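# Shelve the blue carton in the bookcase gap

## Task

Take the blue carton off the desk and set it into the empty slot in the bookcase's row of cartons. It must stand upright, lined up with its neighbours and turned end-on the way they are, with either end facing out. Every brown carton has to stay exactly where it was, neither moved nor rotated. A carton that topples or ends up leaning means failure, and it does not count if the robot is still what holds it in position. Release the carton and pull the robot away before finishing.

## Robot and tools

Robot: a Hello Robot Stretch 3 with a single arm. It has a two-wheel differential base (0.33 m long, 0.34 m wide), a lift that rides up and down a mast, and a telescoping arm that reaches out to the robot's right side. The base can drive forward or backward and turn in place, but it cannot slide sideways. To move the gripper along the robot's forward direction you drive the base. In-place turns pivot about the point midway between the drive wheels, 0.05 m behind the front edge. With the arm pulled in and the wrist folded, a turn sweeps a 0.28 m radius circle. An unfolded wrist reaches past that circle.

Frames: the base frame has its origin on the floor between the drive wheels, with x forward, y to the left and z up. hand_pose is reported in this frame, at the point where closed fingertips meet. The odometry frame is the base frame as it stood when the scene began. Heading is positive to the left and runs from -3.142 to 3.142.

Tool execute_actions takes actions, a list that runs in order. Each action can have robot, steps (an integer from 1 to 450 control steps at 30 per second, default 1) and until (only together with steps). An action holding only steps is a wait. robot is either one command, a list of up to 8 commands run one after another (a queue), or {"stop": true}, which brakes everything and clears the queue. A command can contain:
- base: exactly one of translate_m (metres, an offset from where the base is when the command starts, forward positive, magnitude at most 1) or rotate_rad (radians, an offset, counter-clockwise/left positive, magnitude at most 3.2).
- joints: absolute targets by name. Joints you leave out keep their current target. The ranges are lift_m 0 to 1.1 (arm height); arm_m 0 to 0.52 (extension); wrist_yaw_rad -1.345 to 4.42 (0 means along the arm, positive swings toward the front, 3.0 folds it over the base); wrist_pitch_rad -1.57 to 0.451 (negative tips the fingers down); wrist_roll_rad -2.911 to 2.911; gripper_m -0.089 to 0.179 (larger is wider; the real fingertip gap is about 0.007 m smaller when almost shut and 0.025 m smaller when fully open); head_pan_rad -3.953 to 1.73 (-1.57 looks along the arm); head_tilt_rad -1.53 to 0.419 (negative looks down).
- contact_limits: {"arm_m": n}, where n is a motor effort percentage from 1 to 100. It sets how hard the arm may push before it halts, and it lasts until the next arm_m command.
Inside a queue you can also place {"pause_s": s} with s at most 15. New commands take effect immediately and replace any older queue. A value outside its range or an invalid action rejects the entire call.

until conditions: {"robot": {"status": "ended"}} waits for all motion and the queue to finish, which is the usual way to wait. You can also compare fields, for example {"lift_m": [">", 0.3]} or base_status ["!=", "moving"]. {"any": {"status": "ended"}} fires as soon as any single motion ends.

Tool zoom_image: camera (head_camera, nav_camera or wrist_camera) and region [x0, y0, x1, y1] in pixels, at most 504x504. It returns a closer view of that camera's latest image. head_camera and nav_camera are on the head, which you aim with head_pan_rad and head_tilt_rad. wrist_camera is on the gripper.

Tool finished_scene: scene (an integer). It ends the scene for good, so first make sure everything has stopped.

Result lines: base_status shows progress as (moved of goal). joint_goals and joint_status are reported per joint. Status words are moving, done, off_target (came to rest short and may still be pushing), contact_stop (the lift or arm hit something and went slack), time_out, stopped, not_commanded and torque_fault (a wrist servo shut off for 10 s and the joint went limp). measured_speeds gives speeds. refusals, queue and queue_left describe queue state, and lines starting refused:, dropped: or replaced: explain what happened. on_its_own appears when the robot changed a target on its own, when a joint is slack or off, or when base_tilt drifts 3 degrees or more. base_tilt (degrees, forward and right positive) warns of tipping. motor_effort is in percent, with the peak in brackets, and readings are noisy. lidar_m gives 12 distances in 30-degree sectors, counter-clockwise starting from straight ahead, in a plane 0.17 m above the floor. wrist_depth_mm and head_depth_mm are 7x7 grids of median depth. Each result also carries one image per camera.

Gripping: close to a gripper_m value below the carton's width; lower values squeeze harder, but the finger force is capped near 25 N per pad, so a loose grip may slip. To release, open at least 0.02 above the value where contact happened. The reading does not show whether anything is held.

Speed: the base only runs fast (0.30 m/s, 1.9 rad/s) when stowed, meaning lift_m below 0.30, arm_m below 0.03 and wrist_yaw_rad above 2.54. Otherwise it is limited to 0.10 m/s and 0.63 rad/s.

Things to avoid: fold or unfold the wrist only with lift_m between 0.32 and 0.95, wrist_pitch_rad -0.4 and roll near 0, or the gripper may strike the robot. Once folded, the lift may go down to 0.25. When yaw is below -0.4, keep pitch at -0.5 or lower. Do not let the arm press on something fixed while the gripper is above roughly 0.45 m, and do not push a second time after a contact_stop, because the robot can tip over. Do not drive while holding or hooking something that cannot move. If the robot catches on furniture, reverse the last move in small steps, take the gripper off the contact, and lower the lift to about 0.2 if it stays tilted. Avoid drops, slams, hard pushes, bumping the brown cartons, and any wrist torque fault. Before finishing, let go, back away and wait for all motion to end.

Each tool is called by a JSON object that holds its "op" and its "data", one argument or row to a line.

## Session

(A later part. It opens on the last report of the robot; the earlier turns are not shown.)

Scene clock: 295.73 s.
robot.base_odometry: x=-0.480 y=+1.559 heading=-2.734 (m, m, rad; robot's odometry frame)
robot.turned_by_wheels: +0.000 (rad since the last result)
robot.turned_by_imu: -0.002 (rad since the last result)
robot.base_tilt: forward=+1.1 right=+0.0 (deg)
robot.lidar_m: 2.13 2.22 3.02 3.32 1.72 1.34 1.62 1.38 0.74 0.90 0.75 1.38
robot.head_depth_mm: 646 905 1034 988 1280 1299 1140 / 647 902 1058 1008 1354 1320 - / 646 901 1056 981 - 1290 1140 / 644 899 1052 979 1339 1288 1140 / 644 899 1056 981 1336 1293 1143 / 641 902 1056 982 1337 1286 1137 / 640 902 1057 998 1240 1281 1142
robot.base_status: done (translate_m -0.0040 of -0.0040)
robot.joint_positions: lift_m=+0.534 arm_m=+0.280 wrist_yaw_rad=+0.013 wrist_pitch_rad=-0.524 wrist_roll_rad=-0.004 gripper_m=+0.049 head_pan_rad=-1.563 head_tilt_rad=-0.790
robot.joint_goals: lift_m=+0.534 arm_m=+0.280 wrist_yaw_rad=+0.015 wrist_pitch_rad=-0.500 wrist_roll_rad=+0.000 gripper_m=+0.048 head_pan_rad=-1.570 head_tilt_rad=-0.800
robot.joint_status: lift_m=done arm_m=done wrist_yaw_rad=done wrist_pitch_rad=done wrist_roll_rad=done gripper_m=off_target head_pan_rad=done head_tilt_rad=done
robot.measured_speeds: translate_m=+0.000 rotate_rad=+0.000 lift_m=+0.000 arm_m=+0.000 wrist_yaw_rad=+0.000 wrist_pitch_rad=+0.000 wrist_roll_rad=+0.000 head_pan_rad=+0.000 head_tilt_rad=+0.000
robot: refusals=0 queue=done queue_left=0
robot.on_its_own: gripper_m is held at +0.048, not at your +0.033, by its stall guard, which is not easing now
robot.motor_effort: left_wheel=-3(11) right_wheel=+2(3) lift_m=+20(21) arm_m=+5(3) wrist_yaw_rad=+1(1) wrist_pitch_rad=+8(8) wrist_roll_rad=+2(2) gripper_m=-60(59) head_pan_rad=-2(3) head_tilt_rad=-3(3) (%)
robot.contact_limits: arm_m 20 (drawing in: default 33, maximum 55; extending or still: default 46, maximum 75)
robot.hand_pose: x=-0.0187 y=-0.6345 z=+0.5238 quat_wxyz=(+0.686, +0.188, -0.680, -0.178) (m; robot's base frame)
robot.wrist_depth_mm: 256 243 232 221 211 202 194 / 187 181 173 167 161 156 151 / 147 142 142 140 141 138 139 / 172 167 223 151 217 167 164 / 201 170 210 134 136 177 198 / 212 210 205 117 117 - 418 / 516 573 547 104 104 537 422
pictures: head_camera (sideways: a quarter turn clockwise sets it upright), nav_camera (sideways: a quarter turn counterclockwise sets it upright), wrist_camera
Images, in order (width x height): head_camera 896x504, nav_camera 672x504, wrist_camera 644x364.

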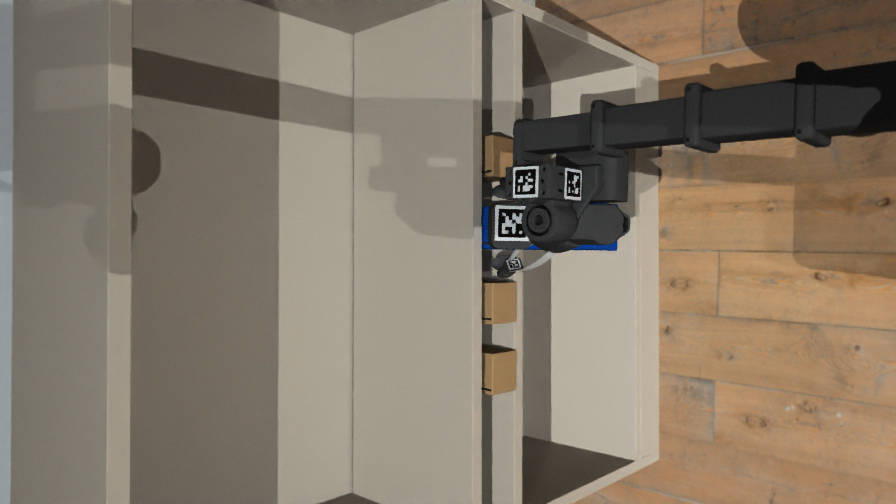

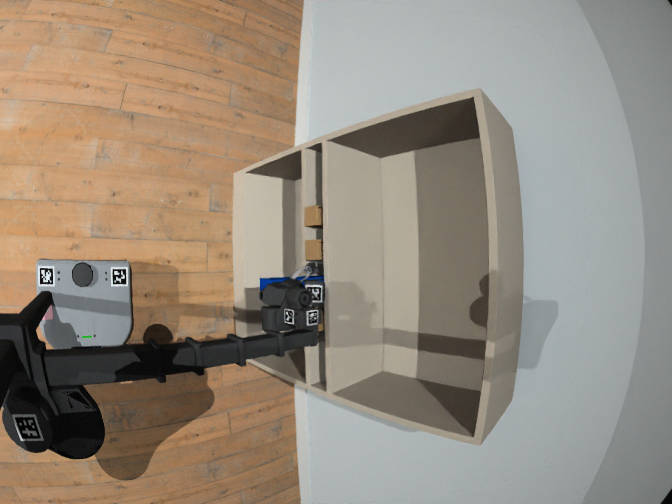

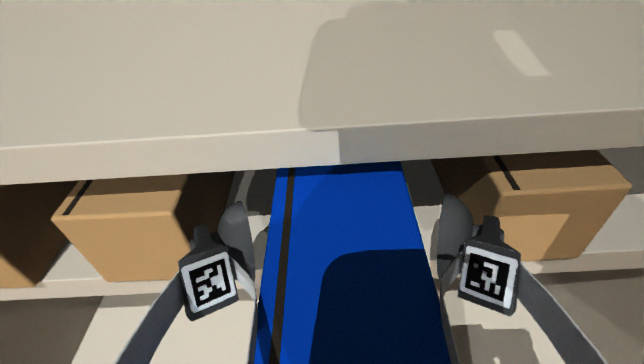

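{"op": "execute_actions", "data": {
  "actions": [
    {"robot":[{"joints":{"arm_m":0.295},"contact_limits":{"arm_m":20}},{"joints":{"lift_m":0.528}}],"steps":450,"until":{"robot":{"status":"ended"}}}
  ]
}}

Scene clock: 313.00 s.
robot.base_odometry: x=-0.480 y=+1.559 heading=-2.734 (m, m, rad; robot's odometry frame)
robot.turned_by_wheels: +0.000 (rad since the last result)
robot.turned_by_imu: -0.001 (rad since the last result)
robot.base_tilt: forward=+1.1 right=+0.0 (deg)
robot.lidar_m: 2.13 2.22 3.00 3.29 1.72 1.34 1.61 1.38 0.74 0.90 0.75 1.38
robot.head_depth_mm: 647 901 1036 991 1280 1298 1139 / 647 903 1057 1008 1342 1318 - / 647 903 1062 984 - 1293 1140 / 644 903 1054 994 1343 1292 1137 / 644 902 1054 976 1329 1288 1140 / 641 901 1057 978 1337 1291 1139 / 640 902 1056 1006 1238 1288 1146
robot.base_status: done (translate_m -0.0040 of -0.0040)
robot.joint_positions: lift_m=+0.528 arm_m=+0.295 wrist_yaw_rad=+0.013 wrist_pitch_rad=-0.523 wrist_roll_rad=-0.004 gripper_m=+0.049 head_pan_rad=-1.563 head_tilt_rad=-0.790
robot.joint_goals: lift_m=+0.528 arm_m=+0.295 wrist_yaw_rad=+0.015 wrist_pitch_rad=-0.500 wrist_roll_rad=+0.000 gripper_m=+0.048 head_pan_rad=-1.570 head_tilt_rad=-0.800
robot.joint_status: lift_m=done arm_m=done wrist_yaw_rad=done wrist_pitch_rad=done wrist_roll_rad=done gripper_m=off_target head_pan_rad=done head_tilt_rad=done
robot.measured_speeds: translate_m=+0.000 rotate_rad=+0.000 lift_m=+0.000 arm_m=+0.000 wrist_yaw_rad=+0.000 wrist_pitch_rad=+0.000 wrist_roll_rad=+0.000 head_pan_rad=+0.000 head_tilt_rad=+0.000
robot: refusals=0 queue=done queue_left=0
robot.on_its_own: gripper_m is held at +0.048, not at your +0.033, by its stall guard, which is not easing now
robot.motor_effort: left_wheel=-4(4) right_wheel=+2(3) lift_m=+21(18) arm_m=+5(6) wrist_yaw_rad=+1(1) wrist_pitch_rad=+8(8) wrist_roll_rad=+2(2) gripper_m=-59(60) head_pan_rad=-3(3) head_tilt_rad=-3(3) (%)
robot.contact_limits: arm_m 20 (drawing in: default 33, maximum 55; extending or still: default 46, maximum 75)
robot.hand_pose: x=-0.0187 y=-0.6495 z=+0.5179 quat_wxyz=(+0.686, +0.188, -0.680, -0.178) (m; robot's base frame)
robot.wrist_depth_mm: 235 225 214 204 195 186 179 / 172 166 160 154 149 144 139 / 135 132 128 125 125 123 123 / 132 133 134 147 149 154 146 / 152 154 200 134 136 155 155 / 195 175 188 118 117 - 193 / 521 566 547 104 103 530 422
pictures: head_camera (sideways: a quarter turn clockwise sets it upright), nav_camera (sideways: a quarter turn counterclockwise sets it upright), wrist_camera
Images, in order (width x height): head_camera 896x504, nav_camera 672x504, wrist_camera 644x364.

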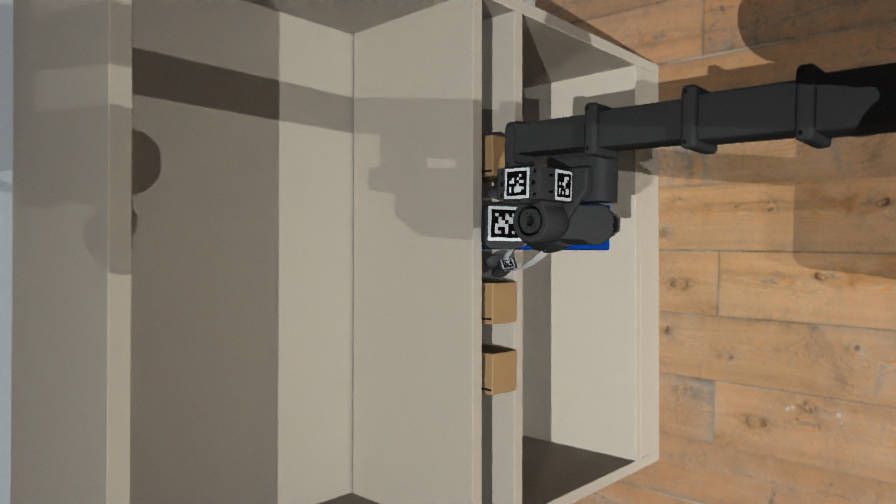

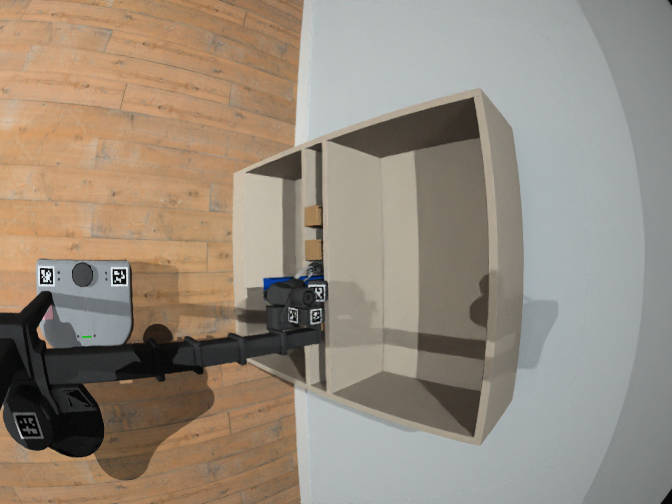

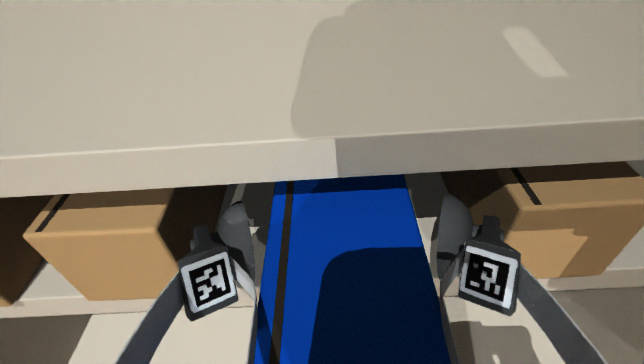

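{"op": "execute_actions", "data": {
  "actions": [
    {"robot":[{"joints":{"lift_m":0.524}},{"joints":{"gripper_m":0.082}}],"steps":450,"until":{"robot":{"status":"ended"}}},
    {"steps":10}
  ]
}}

Scene clock: 319.03 s.
robot.base_odometry: x=-0.480 y=+1.559 heading=-2.734 (m, m, rad; robot's odometry frame)
robot.turned_by_wheels: +0.000 (rad since the last result)
robot.turned_by_imu: -0.001 (rad since the last result)
robot.base_tilt: forward=+1.1 right=+0.0 (deg)
robot.lidar_m: 2.13 2.21 3.02 3.32 1.72 1.34 1.62 1.38 0.74 0.90 0.75 1.38
robot.head_depth_mm: 648 904 1038 987 1277 1291 1141 / 646 902 1055 1008 1342 1313 - / 646 900 1057 983 - 1289 1140 / 646 900 1057 995 1329 1286 1140 / 642 903 1057 978 1335 1284 1136 / 642 898 1056 977 1340 1286 1137 / 640 901 1050 1005 1235 1283 1137
robot.base_status: done (translate_m -0.0040 of -0.0040)
robot.joint_positions: lift_m=+0.524 arm_m=+0.295 wrist_yaw_rad=+0.013 wrist_pitch_rad=-0.523 wrist_roll_rad=-0.004 gripper_m=+0.082 head_pan_rad=-1.563 head_tilt_rad=-0.790
robot.joint_goals: lift_m=+0.524 arm_m=+0.295 wrist_yaw_rad=+0.015 wrist_pitch_rad=-0.500 wrist_roll_rad=+0.000 gripper_m=+0.082 head_pan_rad=-1.570 head_tilt_rad=-0.800
robot.joint_status: lift_m=done arm_m=done wrist_yaw_rad=done wrist_pitch_rad=done wrist_roll_rad=done gripper_m=done head_pan_rad=done head_tilt_rad=done
robot.measured_speeds: translate_m=+0.000 rotate_rad=+0.000 lift_m=+0.000 arm_m=+0.000 wrist_yaw_rad=+0.000 wrist_pitch_rad=+0.000 wrist_roll_rad=+0.000 head_pan_rad=+0.000 head_tilt_rad=+0.000
robot: refusals=0 queue=done queue_left=0
robot.motor_effort: left_wheel=-4(4) right_wheel=+2(3) lift_m=+20(22) arm_m=+5(5) wrist_yaw_rad=+1(1) wrist_pitch_rad=+8(8) wrist_roll_rad=+2(2) gripper_m=-18(97) head_pan_rad=-3(3) head_tilt_rad=-3(3) (%)
robot.contact_limits: arm_m 20 (drawing in: default 33, maximum 55; extending or still: default 46, maximum 75)
robot.hand_pose: x=-0.0187 y=-0.6496 z=+0.5140 quat_wxyz=(+0.686, +0.188, -0.680, -0.178) (m; robot's base frame)
robot.wrist_depth_mm: 222 214 202 193 184 176 169 / 162 156 151 146 141 136 132 / 128 124 123 122 122 120 121 / 143 133 200 146 157 155 146 / 151 152 199 133 136 156 155 / 191 175 188 118 119 - 288 / 516 558 540 105 104 519 422
pictures: head_camera (sideways: a quarter turn clockwise sets it upright), nav_camera (sideways: a quarter turn counterclockwise sets it upright), wrist_camera
Images, in order (width x height): head_camera 896x504, nav_camera 672x504, wrist_camera 644x364.

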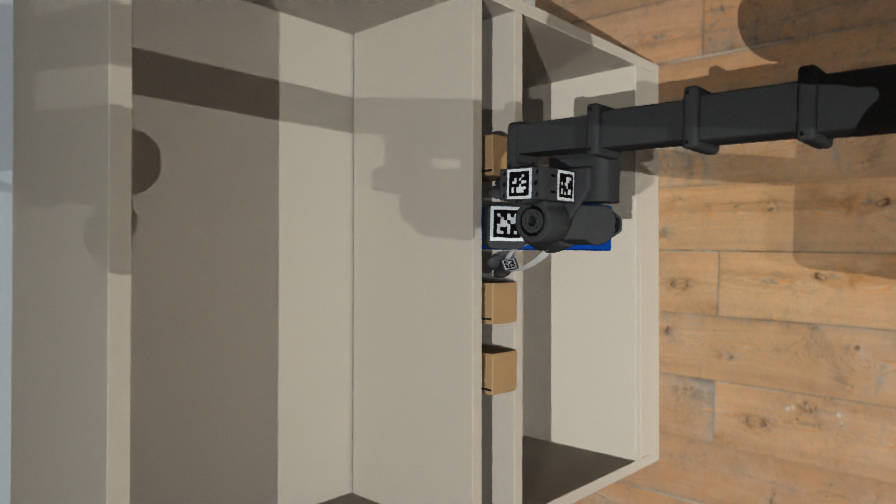

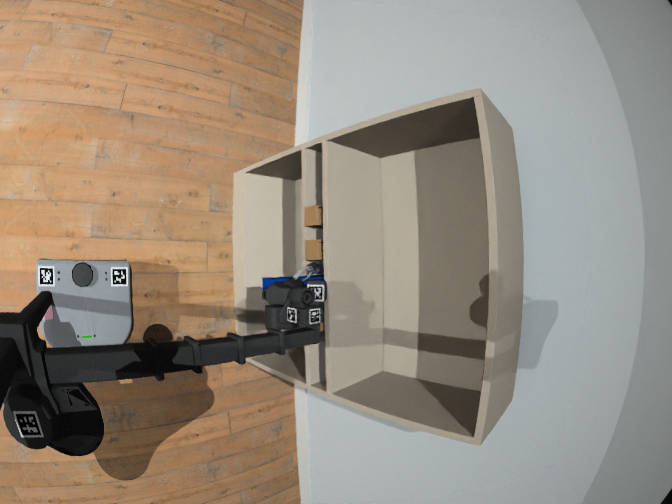

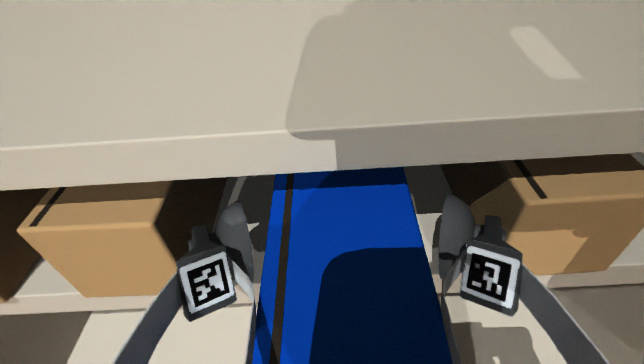

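Still lightly gripping; opening slightly more.

{"op": "execute_actions", "data": {
  "actions": [
    {"robot":[{"joints":{"gripper_m":0.098}}],"steps":450,"until":{"robot":{"status":"ended"}}},
    {"steps":10}
  ]
}}

Scene clock: 323.13 s.
robot.base_odometry: x=-0.480 y=+1.559 heading=-2.734 (m, m, rad; robot's odometry frame)
robot.turned_by_wheels: +0.000 (rad since the last result)
robot.turned_by_imu: -0.001 (rad since the last result)
robot.base_tilt: forward=+1.1 right=+0.0 (deg)
robot.lidar_m: 2.13 2.22 3.03 3.32 1.71 1.34 1.62 1.39 0.74 0.90 0.75 1.38
robot.head_depth_mm: 647 904 1030 985 1280 1287 1143 / 647 903 1059 1010 1338 1322 - / 645 900 1057 982 - 1289 1139 / 643 901 1058 996 1312 1287 1139 / 643 902 1060 983 1335 1290 1142 / 640 900 1055 977 1334 1284 1141 / 640 903 1057 1001 1227 1286 1136
robot.base_status: done (translate_m -0.0040 of -0.0040)
robot.joint_positions: lift_m=+0.524 arm_m=+0.295 wrist_yaw_rad=+0.013 wrist_pitch_rad=-0.521 wrist_roll_rad=-0.004 gripper_m=+0.098 head_pan_rad=-1.563 head_tilt_rad=-0.790
robot.joint_goals: lift_m=+0.524 arm_m=+0.295 wrist_yaw_rad=+0.015 wrist_pitch_rad=-0.500 wrist_roll_rad=+0.000 gripper_m=+0.098 head_pan_rad=-1.570 head_tilt_rad=-0.800
robot.joint_status: lift_m=done arm_m=done wrist_yaw_rad=done wrist_pitch_rad=done wrist_roll_rad=done gripper_m=done head_pan_rad=done head_tilt_rad=done
robot.measured_speeds: translate_m=+0.000 rotate_rad=+0.000 lift_m=+0.000 arm_m=+0.000 wrist_yaw_rad=+0.000 wrist_pitch_rad=+0.000 wrist_roll_rad=+0.000 head_pan_rad=+0.000 head_tilt_rad=+0.000
robot: refusals=0 queue=done queue_left=0
robot.motor_effort: left_wheel=-4(4) right_wheel=+2(2) lift_m=+20(20) arm_m=+5(5) wrist_yaw_rad=+1(1) wrist_pitch_rad=+7(8) wrist_roll_rad=+2(2) gripper_m=+1(97) head_pan_rad=-3(3) head_tilt_rad=-3(3) (%)
robot.contact_limits: arm_m 20 (drawing in: default 33, maximum 55; extending or still: default 46, maximum 75)
robot.hand_pose: x=-0.0187 y=-0.6499 z=+0.5144 quat_wxyz=(+0.686, +0.187, -0.680, -0.178) (m; robot's base frame)
robot.wrist_depth_mm: 225 215 205 194 186 178 170 / 163 158 152 147 142 137 133 / 128 125 123 122 121 121 120 / 144 132 200 146 152 156 146 / 151 152 199 136 137 157 154 / 191 175 189 124 125 - 191 / 511 564 545 113 112 521 415
pictures: head_camera (sideways: a quarter turn clockwise sets it upright), nav_camera (sideways: a quarter turn counterclockwise sets it upright), wrist_camera
Images, in order (width x height): head_camera 896x504, nav_camera 672x504, wrist_camera 644x364.

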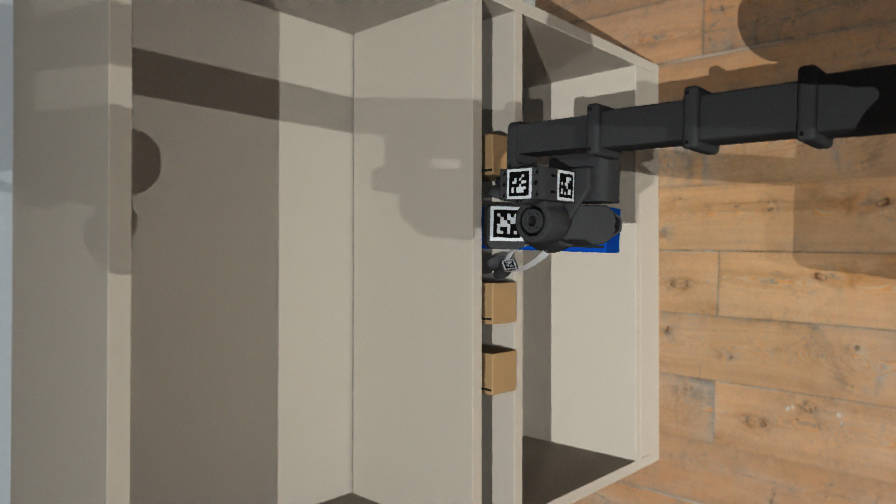

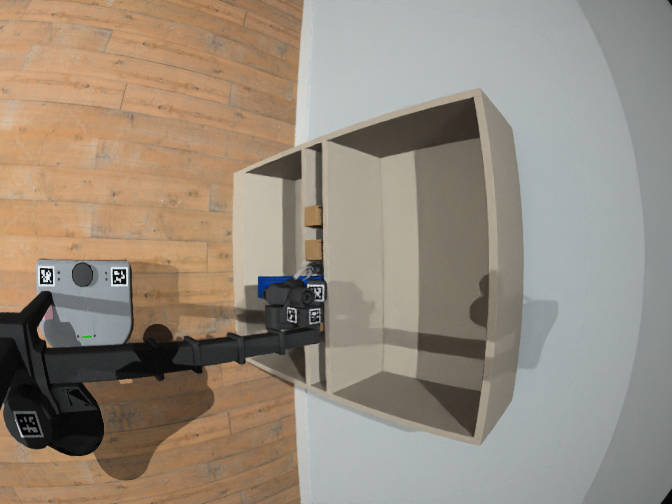

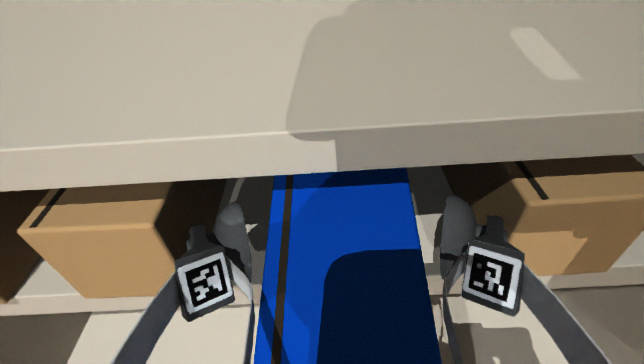

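{"op": "execute_actions", "data": {
  "actions": [
    {"robot":[{"joints":{"gripper_m":0.106}},{"joints":{"arm_m":0.215,"lift_m":0.512}}],"steps":450,"until":{"robot":{"status":"ended"}}}
  ]
}}

Scene clock: 330.87 s.
robot.base_odometry: x=-0.480 y=+1.559 heading=-2.734 (m, m, rad; robot's odometry frame)
robot.turned_by_wheels: +0.000 (rad since the last result)
robot.turned_by_imu: -0.001 (rad since the last result)
robot.base_tilt: forward=+1.2 right=+0.0 (deg)
robot.lidar_m: 2.13 2.22 3.00 3.30 1.71 1.35 1.62 1.38 0.74 0.90 0.75 1.38
robot.head_depth_mm: 647 906 1033 985 1285 1291 1146 / 646 901 1062 1008 1370 1298 - / 646 905 1061 980 1364 1267 1138 / 645 899 1059 979 1284 1265 1144 / 646 902 1057 979 1336 1292 1137 / 643 901 1058 978 1336 1289 1139 / 641 901 1055 1002 1234 1291 1140
robot.base_status: done (translate_m -0.0040 of -0.0040)
robot.joint_positions: lift_m=+0.512 arm_m=+0.215 wrist_yaw_rad=+0.013 wrist_pitch_rad=-0.520 wrist_roll_rad=-0.004 gripper_m=+0.106 head_pan_rad=-1.563 head_tilt_rad=-0.790
robot.joint_goals: lift_m=+0.512 arm_m=+0.215 wrist_yaw_rad=+0.015 wrist_pitch_rad=-0.500 wrist_roll_rad=+0.000 gripper_m=+0.106 head_pan_rad=-1.570 head_tilt_rad=-0.800
robot.joint_status: lift_m=done arm_m=done wrist_yaw_rad=done wrist_pitch_rad=done wrist_roll_rad=done gripper_m=done head_pan_rad=done head_tilt_rad=done
robot.measured_speeds: translate_m=+0.000 rotate_rad=+0.000 lift_m=+0.000 arm_m=+0.000 wrist_yaw_rad=+0.000 wrist_pitch_rad=+0.000 wrist_roll_rad=+0.000 head_pan_rad=+0.000 head_tilt_rad=+0.000
robot: refusals=0 queue=done queue_left=0
robot.motor_effort: left_wheel=-4(3) right_wheel=+2(2) lift_m=+20(20) arm_m=-4(5) wrist_yaw_rad=+1(1) wrist_pitch_rad=+7(7) wrist_roll_rad=+2(2) gripper_m=+1(97) head_pan_rad=-3(3) head_tilt_rad=-3(3) (%)
robot.hand_pose: x=-0.0187 y=-0.5707 z=+0.5027 quat_wxyz=(+0.686, +0.187, -0.680, -0.177) (m; robot's base frame)
robot.wrist_depth_mm: 189 178 178 175 175 173 174 / 217 203 232 199 273 197 287 / 223 205 255 176 242 212 241 / 239 244 243 156 232 561 394 / 524 673 650 140 142 581 438 / 517 622 580 127 128 - 440 / 513 548 534 117 117 512 489
pictures: head_camera (sideways: a quarter turn clockwise sets it upright), nav_camera (sideways: a quarter turn counterclockwise sets it upright), wrist_camera
Images, in order (width x height): head_camera 896x504, nav_camera 672x504, wrist_camera 644x364.

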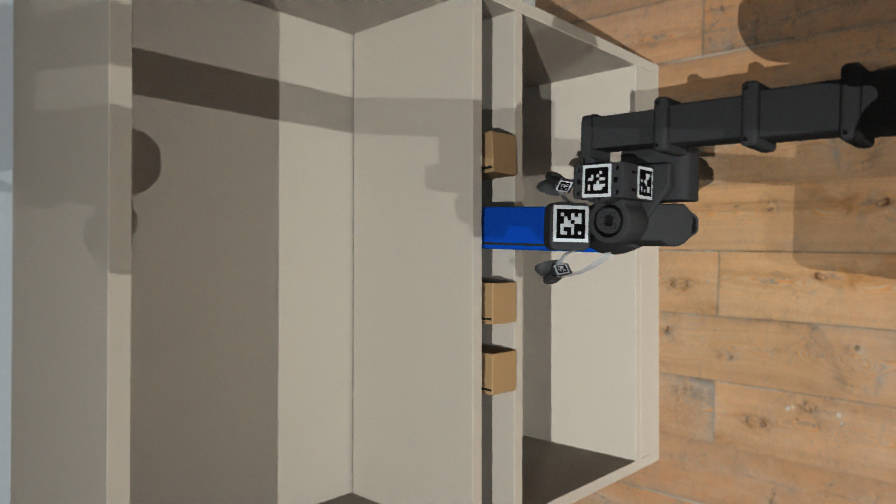

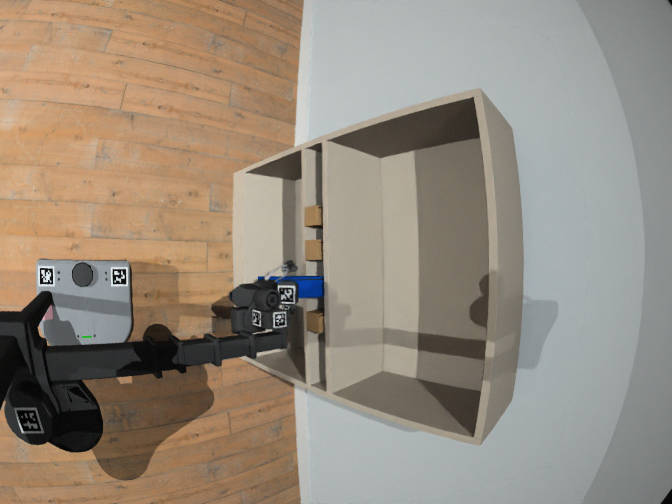

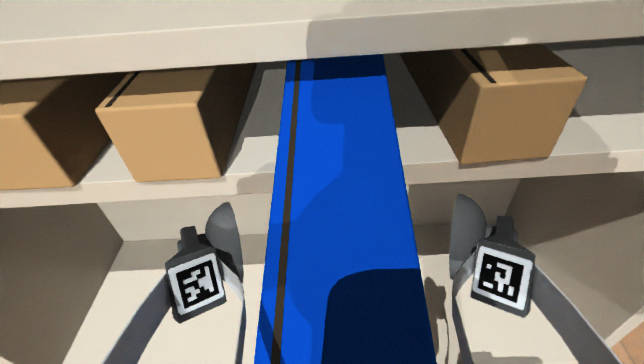

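{"op": "execute_actions", "data": {
  "actions": [
    {"robot":[{"joints":{"lift_m":0.504}},{"joints":{"gripper_m":0.05}},{"joints":{"lift_m":0.524}},{"joints":{"arm_m":0.285},"contact_limits":{"arm_m":25}}],"steps":450,"until":{"robot":{"status":"ended"}}}
  ]
}}

Scene clock: 338.50 s.
robot.base_odometry: x=-0.480 y=+1.559 heading=-2.734 (m, m, rad; robot's odometry frame)
robot.turned_by_wheels: +0.000 (rad since the last result)
robot.turned_by_imu: -0.002 (rad since the last result)
robot.base_tilt: forward=+1.1 right=+0.0 (deg)
robot.lidar_m: 2.14 2.22 3.01 3.31 1.72 1.34 1.61 1.39 0.74 0.90 0.75 1.38
robot.head_depth_mm: 648 905 1037 985 1279 1289 1142 / 647 901 1061 1008 1336 1320 - / 647 905 1062 978 - 1288 1139 / 646 900 1057 980 1320 1289 1135 / 644 904 1055 981 1340 1289 1143 / 642 904 1053 982 1334 1285 1135 / 641 901 1057 1002 1232 1289 1137
robot.base_status: done (translate_m -0.0040 of -0.0040)
robot.joint_positions: lift_m=+0.524 arm_m=+0.284 wrist_yaw_rad=+0.013 wrist_pitch_rad=-0.486 wrist_roll_rad=-0.004 gripper_m=+0.050 head_pan_rad=-1.563 head_tilt_rad=-0.790
robot.joint_goals: lift_m=+0.524 arm_m=+0.285 wrist_yaw_rad=+0.015 wrist_pitch_rad=-0.500 wrist_roll_rad=+0.000 gripper_m=+0.050 head_pan_rad=-1.570 head_tilt_rad=-0.800
robot.joint_status: lift_m=done arm_m=done wrist_yaw_rad=done wrist_pitch_rad=done wrist_roll_rad=done gripper_m=off_target head_pan_rad=done head_tilt_rad=done
robot.measured_speeds: translate_m=+0.000 rotate_rad=+0.000 lift_m=+0.000 arm_m=+0.000 wrist_yaw_rad=+0.000 wrist_pitch_rad=+0.000 wrist_roll_rad=+0.000 head_pan_rad=+0.000 head_tilt_rad=+0.000
robot: refusals=0 queue=done queue_left=0
robot.motor_effort: left_wheel=-4(4) right_wheel=+2(3) lift_m=+21(22) arm_m=+9(10) wrist_yaw_rad=+1(1) wrist_pitch_rad=-6(7) wrist_roll_rad=+2(2) gripper_m=-27(100) head_pan_rad=-3(2) head_tilt_rad=-3(3) (%)
robot.contact_limits: arm_m 25 (drawing in: default 33, maximum 55; extending or still: default 46, maximum 75)
robot.hand_pose: x=-0.0186 y=-0.6448 z=+0.5219 quat_wxyz=(+0.689, +0.175, -0.683, -0.165) (m; robot's base frame)
robot.wrist_depth_mm: 282 264 249 236 225 214 203 / 193 186 178 171 165 159 153 / 147 143 139 134 134 132 132 / 140 141 142 159 160 165 154 / 165 160 198 146 144 168 162 / 202 183 - 131 129 189 197 / 521 575 552 117 118 541 444
pictures: head_camera (sideways: a quarter turn clockwise sets it upright), nav_camera (sideways: a quarter turn counterclockwise sets it upright), wrist_camera
Images, in order (width x height): head_camera 896x504, nav_camera 672x504, wrist_camera 644x364.

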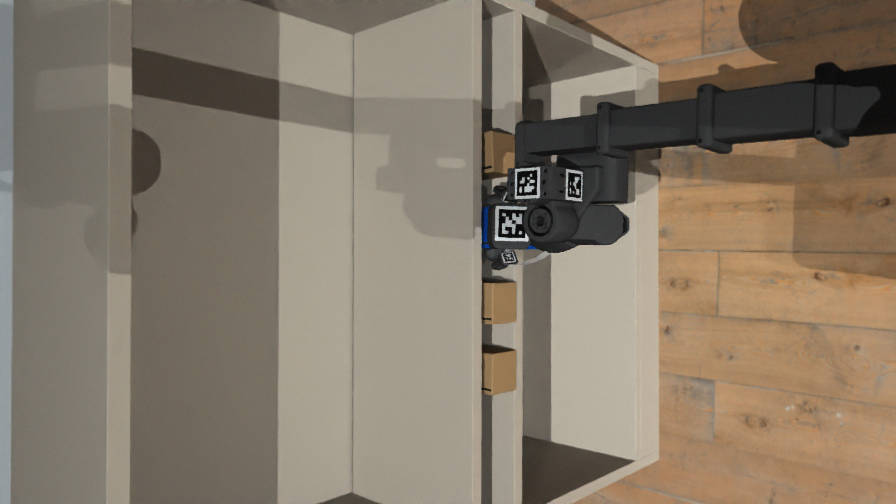

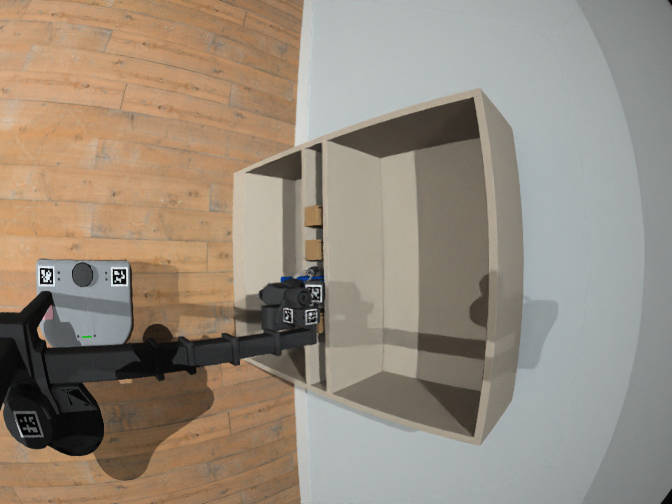

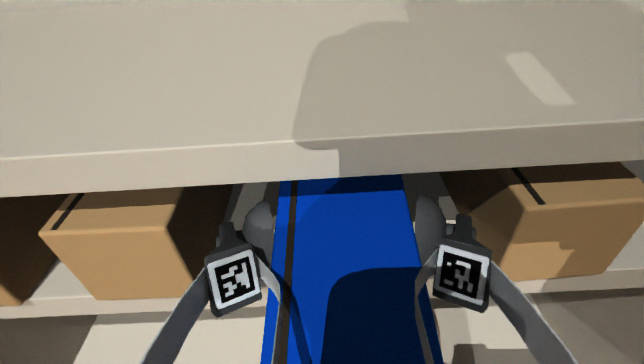

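{"op": "execute_actions", "data": {
  "actions": [
    {"robot":[{"joints":{"gripper_m":0.10}},{"joints":{"arm_m":0.12}}],"steps":450,"until":{"robot":{"status":"ended"}}}
  ]
}}

Scene clock: 347.87 s.
robot.base_odometry: x=-0.480 y=+1.559 heading=-2.734 (m, m, rad; robot's odometry frame)
robot.turned_by_wheels: +0.000 (rad since the last result)
robot.turned_by_imu: -0.002 (rad since the last result)
robot.base_tilt: forward=+1.2 right=+0.0 (deg)
robot.lidar_m: 2.14 2.21 2.99 3.31 1.72 1.34 1.62 1.38 0.74 0.90 0.75 1.38
robot.head_depth_mm: 646 903 1032 989 1284 1297 1140 / 647 902 1058 1007 1342 1314 - / 646 903 1059 984 1340 - 1127 / 644 900 1057 982 1338 1261 1139 / 643 901 1060 979 1341 1289 1139 / 642 902 1053 979 1342 1294 1139 / 641 897 1058 1002 1230 1279 1140
robot.base_status: done (translate_m -0.0040 of -0.0040)
robot.joint_positions: lift_m=+0.524 arm_m=+0.120 wrist_yaw_rad=+0.014 wrist_pitch_rad=-0.515 wrist_roll_rad=-0.004 gripper_m=+0.100 head_pan_rad=-1.563 head_tilt_rad=-0.790
robot.joint_goals: lift_m=+0.524 arm_m=+0.120 wrist_yaw_rad=+0.015 wrist_pitch_rad=-0.500 wrist_roll_rad=+0.000 gripper_m=+0.100 head_pan_rad=-1.570 head_tilt_rad=-0.800
robot.joint_status: lift_m=done arm_m=done wrist_yaw_rad=done wrist_pitch_rad=done wrist_roll_rad=done gripper_m=done head_pan_rad=done head_tilt_rad=done
robot.measured_speeds: translate_m=+0.000 rotate_rad=+0.000 lift_m=+0.000 arm_m=+0.000 wrist_yaw_rad=+0.000 wrist_pitch_rad=+0.000 wrist_roll_rad=+0.000 head_pan_rad=+0.000 head_tilt_rad=+0.000
robot: refusals=0 queue=done queue_left=0
robot.motor_effort: left_wheel=-4(3) right_wheel=+2(2) lift_m=+21(21) arm_m=-4(11) wrist_yaw_rad=+1(1) wrist_pitch_rad=+5(6) wrist_roll_rad=+2(2) gripper_m=+1(97) head_pan_rad=-3(3) head_tilt_rad=-3(3) (%)
robot.hand_pose: x=-0.0187 y=-0.4764 z=+0.5156 quat_wxyz=(+0.687, +0.185, -0.681, -0.175) (m; robot's base frame)
robot.wrist_depth_mm: 262 262 260 275 283 295 384 / 297 297 296 242 299 312 332 / 326 321 322 215 638 569 414 / 527 694 723 727 730 662 433 / 516 698 747 702 681 591 493 / 547 642 610 611 606 - 668 / 665 605 613 618 605 610 607
pictures: head_camera (sideways: a quarter turn clockwise sets it upright), nav_camera (sideways: a quarter turn counterclockwise sets it upright), wrist_camera
Images, in order (width x height): head_camera 896x504, nav_camera 672x504, wrist_camera 644x364.

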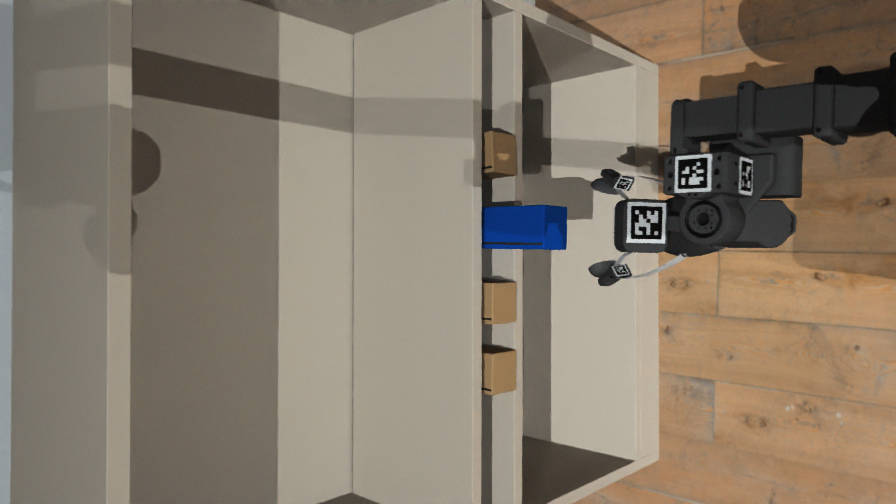

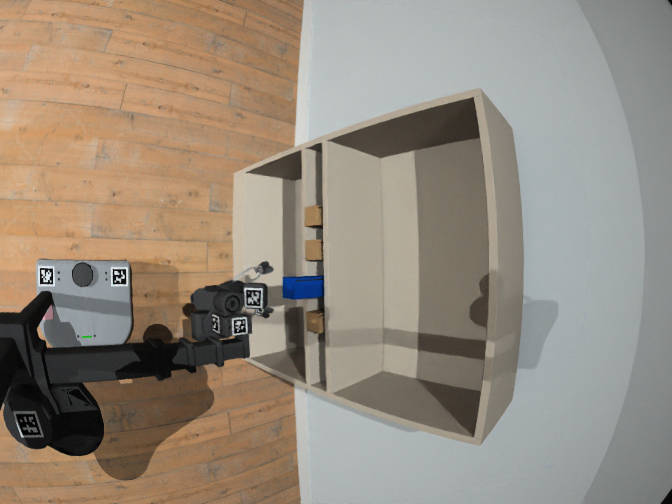

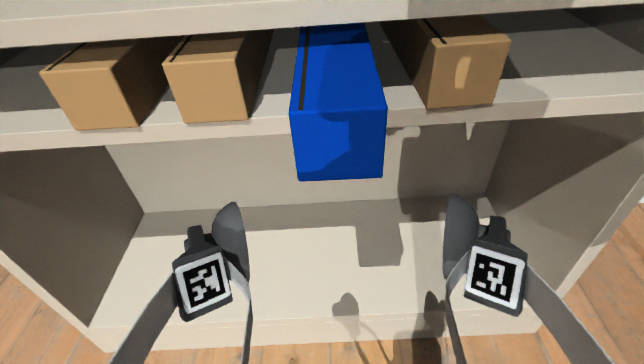

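{"op": "execute_actions", "data": {
  "actions": [
    {"robot":[{"joints":{"gripper_m":0.03}},{"joints":{"arm_m":0.245},"contact_limits":{"arm_m":25}}],"steps":450,"until":{"robot":{"status":"ended"}}}
  ]
}}

Scene clock: 361.40 s.
robot.base_odometry: x=-0.480 y=+1.559 heading=-2.734 (m, m, rad; robot's odometry frame)
robot.turned_by_wheels: +0.000 (rad since the last result)
robot.turned_by_imu: -0.002 (rad since the last result)
robot.base_tilt: forward=+1.1 right=+0.0 (deg)
robot.lidar_m: 2.13 2.21 3.00 3.32 1.72 1.34 1.62 1.38 0.74 0.90 0.75 1.38
robot.head_depth_mm: 647 904 1035 985 1283 1292 1142 / 646 901 1060 1012 1343 1317 - / 644 903 1057 980 - 1278 1142 / 644 901 1060 982 1339 1288 1136 / 641 901 1057 982 1334 1285 1138 / 641 901 1057 978 1330 1285 1140 / 639 900 1056 1004 1231 1297 1136
robot.base_status: done (translate_m -0.0040 of -0.0040)
robot.joint_positions: lift_m=+0.524 arm_m=+0.245 wrist_yaw_rad=+0.014 wrist_pitch_rad=-0.516 wrist_roll_rad=-0.004 gripper_m=+0.030 head_pan_rad=-1.563 head_tilt_rad=-0.790
robot.joint_goals: lift_m=+0.524 arm_m=+0.245 wrist_yaw_rad=+0.015 wrist_pitch_rad=-0.500 wrist_roll_rad=+0.000 gripper_m=+0.030 head_pan_rad=-1.570 head_tilt_rad=-0.800
robot.joint_status: lift_m=done arm_m=done wrist_yaw_rad=done wrist_pitch_rad=done wrist_roll_rad=done gripper_m=done head_pan_rad=done head_tilt_rad=done
robot.measured_speeds: translate_m=+0.000 rotate_rad=+0.000 lift_m=+0.000 arm_m=+0.000 wrist_yaw_rad=+0.000 wrist_pitch_rad=+0.000 wrist_roll_rad=+0.000 head_pan_rad=+0.000 head_tilt_rad=+0.000
robot: refusals=0 queue=done queue_left=0
robot.motor_effort: left_wheel=-4(4) right_wheel=+2(2) lift_m=+21(21) arm_m=+5(7) wrist_yaw_rad=+1(1) wrist_pitch_rad=+5(6) wrist_roll_rad=+2(2) gripper_m=-1(100) head_pan_rad=-3(2) head_tilt_rad=-3(3) (%)
robot.contact_limits: arm_m 25 (drawing in: default 33, maximum 55; extending or still: default 46, maximum 75)
robot.hand_pose: x=-0.0187 y=-0.6007 z=+0.5155 quat_wxyz=(+0.687, +0.186, -0.681, -0.176) (m; robot's base frame)
robot.wrist_depth_mm: 232 221 210 200 191 182 175 / 167 164 164 162 161 160 160 / 212 187 228 188 253 186 190 / 221 193 233 170 228 201 219 / 230 229 231 196 228 587 416 / 516 632 633 607 - 581 437 / 516 568 550 546 537 527 445
pictures: head_camera (sideways: a quarter turn clockwise sets it upright), nav_camera (sideways: a quarter turn counterclockwise sets it upright), wrist_camera
Images, in order (width x height): head_camera 896x504, nav_camera 672x504, wrist_camera 644x364.

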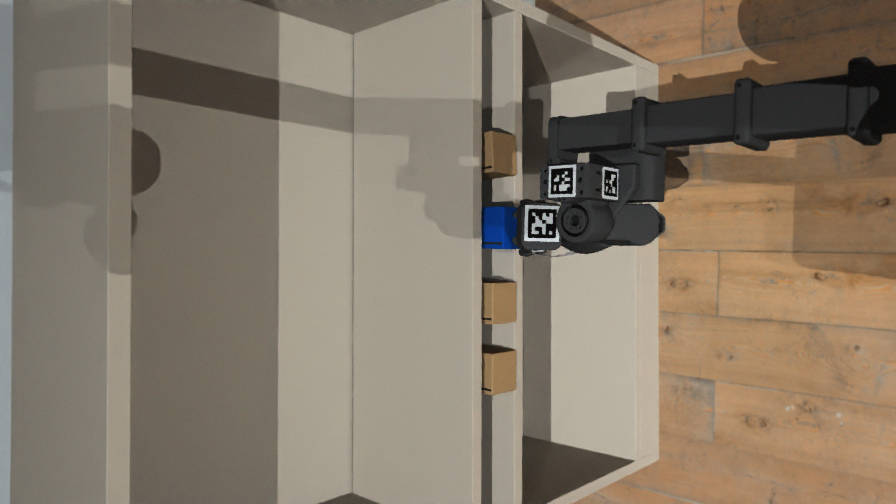

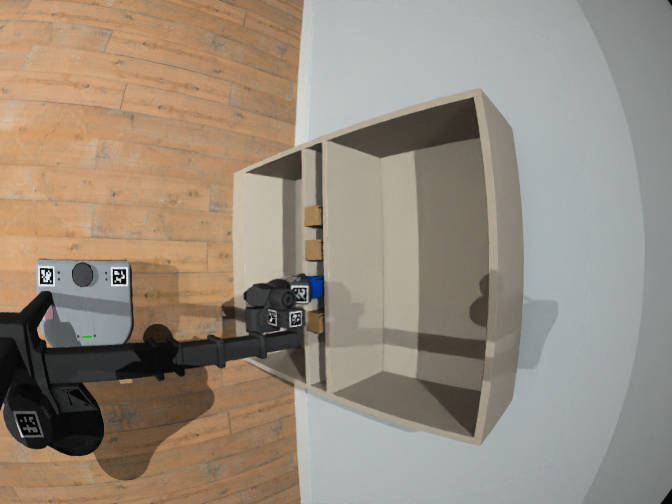

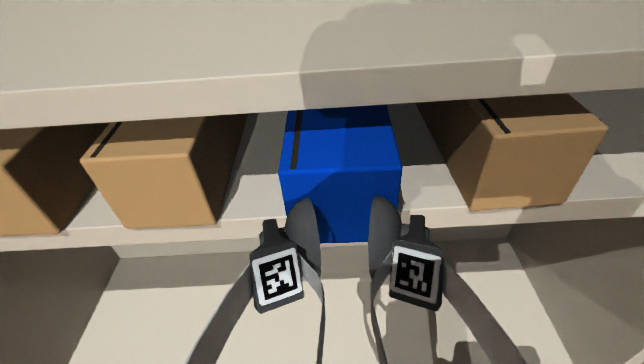

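{"op": "execute_actions", "data": {
  "actions": [
    {"robot":[{"joints":{"arm_m":0.238}},{"joints":{"lift_m":0.531}},{"joints":{"arm_m":0.265},"contact_limits":{"arm_m":25}},{"joints":{"arm_m":0.12}}],"steps":450,"until":{"robot":{"status":"ended"}}}
  ]
}}

{"op": "zoom_image", "data": {
  "camera": "head_camera",
  "region": [440, 120, 600, 400]
}}

Scene clock: 372.50 s.
robot.base_odometry: x=-0.480 y=+1.559 heading=-2.734 (m, m, rad; robot's odometry frame)
robot.turned_by_wheels: +0.000 (rad since the last result)
robot.turned_by_imu: -0.002 (rad since the last result)
robot.base_tilt: forward=+1.2 right=+0.0 (deg)
robot.lidar_m: 2.14 2.22 3.00 3.32 1.72 1.34 1.62 1.38 0.74 0.90 0.75 1.38
robot.head_depth_mm: 648 904 1037 982 1278 1293 1148 / 648 903 1055 1011 1344 1319 - / 644 903 1058 984 1340 - 1127 / 645 902 1054 981 1368 1267 1138 / 643 900 1057 977 1339 1288 1140 / 641 897 1057 980 1333 1289 1141 / 639 901 1056 1004 1229 1281 1138
robot.base_status: done (translate_m -0.0040 of -0.0040)
robot.joint_positions: lift_m=+0.531 arm_m=+0.120 wrist_yaw_rad=+0.014 wrist_pitch_rad=-0.516 wrist_roll_rad=-0.004 gripper_m=+0.030 head_pan_rad=-1.563 head_tilt_rad=-0.790
robot.joint_goals: lift_m=+0.531 arm_m=+0.120 wrist_yaw_rad=+0.015 wrist_pitch_rad=-0.500 wrist_roll_rad=+0.000 gripper_m=+0.030 head_pan_rad=-1.570 head_tilt_rad=-0.800
robot.joint_status: lift_m=done arm_m=done wrist_yaw_rad=done wrist_pitch_rad=done wrist_roll_rad=done gripper_m=done head_pan_rad=done head_tilt_rad=done
robot.measured_speeds: translate_m=+0.000 rotate_rad=+0.000 lift_m=+0.000 arm_m=+0.000 wrist_yaw_rad=+0.000 wrist_pitch_rad=+0.000 wrist_roll_rad=+0.000 head_pan_rad=+0.000 head_tilt_rad=+0.000
robot: refusals=0 queue=done queue_left=0
robot.motor_effort: left_wheel=-4(4) right_wheel=+2(3) lift_m=+25(23) arm_m=-4(7) wrist_yaw_rad=+1(1) wrist_pitch_rad=+5(6) wrist_roll_rad=+2(2) gripper_m=-1(1) head_pan_rad=-3(3) head_tilt_rad=-3(3) (%)
robot.hand_pose: x=-0.0187 y=-0.4762 z=+0.5222 quat_wxyz=(+0.687, +0.186, -0.681, -0.176) (m; robot's base frame)
robot.wrist_depth_mm: 267 265 266 262 262 279 385 / 387 307 296 293 335 321 344 / 336 327 323 327 328 570 392 / 524 707 725 727 738 662 436 / 520 705 726 703 715 646 494 / 543 639 636 618 - 588 675 / 672 607 622 618 615 614 623
pictures: head_camera (sideways: a quarter turn clockwise sets it upright), nav_camera (sideways: a quarter turn counterclockwise sets it upright), wrist_camera
Images, in order (width x height): head_camera 896x504, nav_camera 672x504, wrist_camera 644x364.

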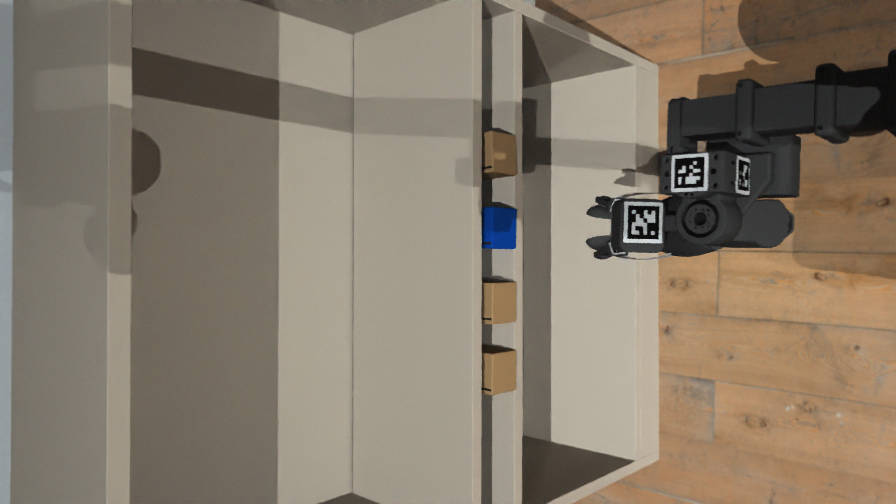

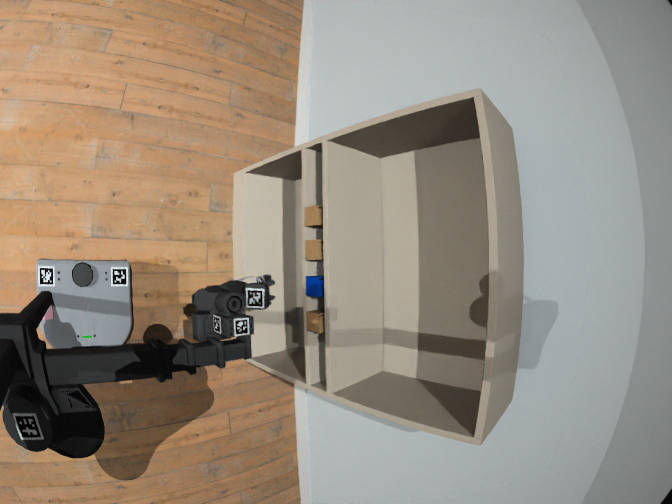

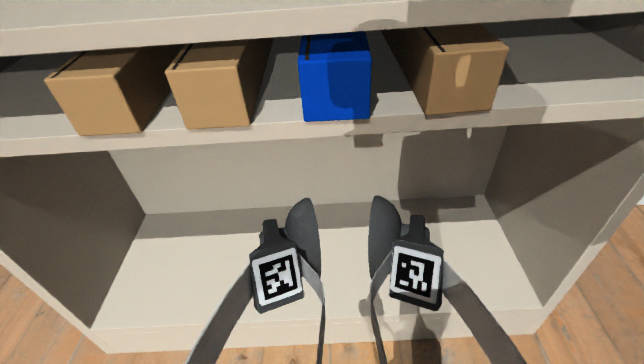

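Region (440, 120, 600, 400) of head_camera's 896x504 image, scaled by 1.800, with more detail than that image has; it fills the left 288 columns of this view, and the rest is white.

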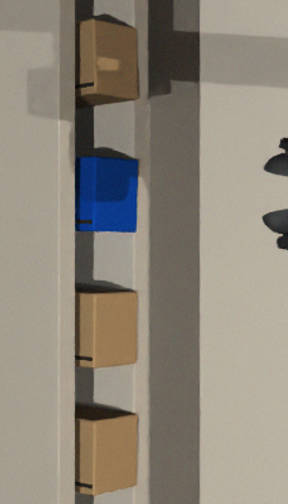

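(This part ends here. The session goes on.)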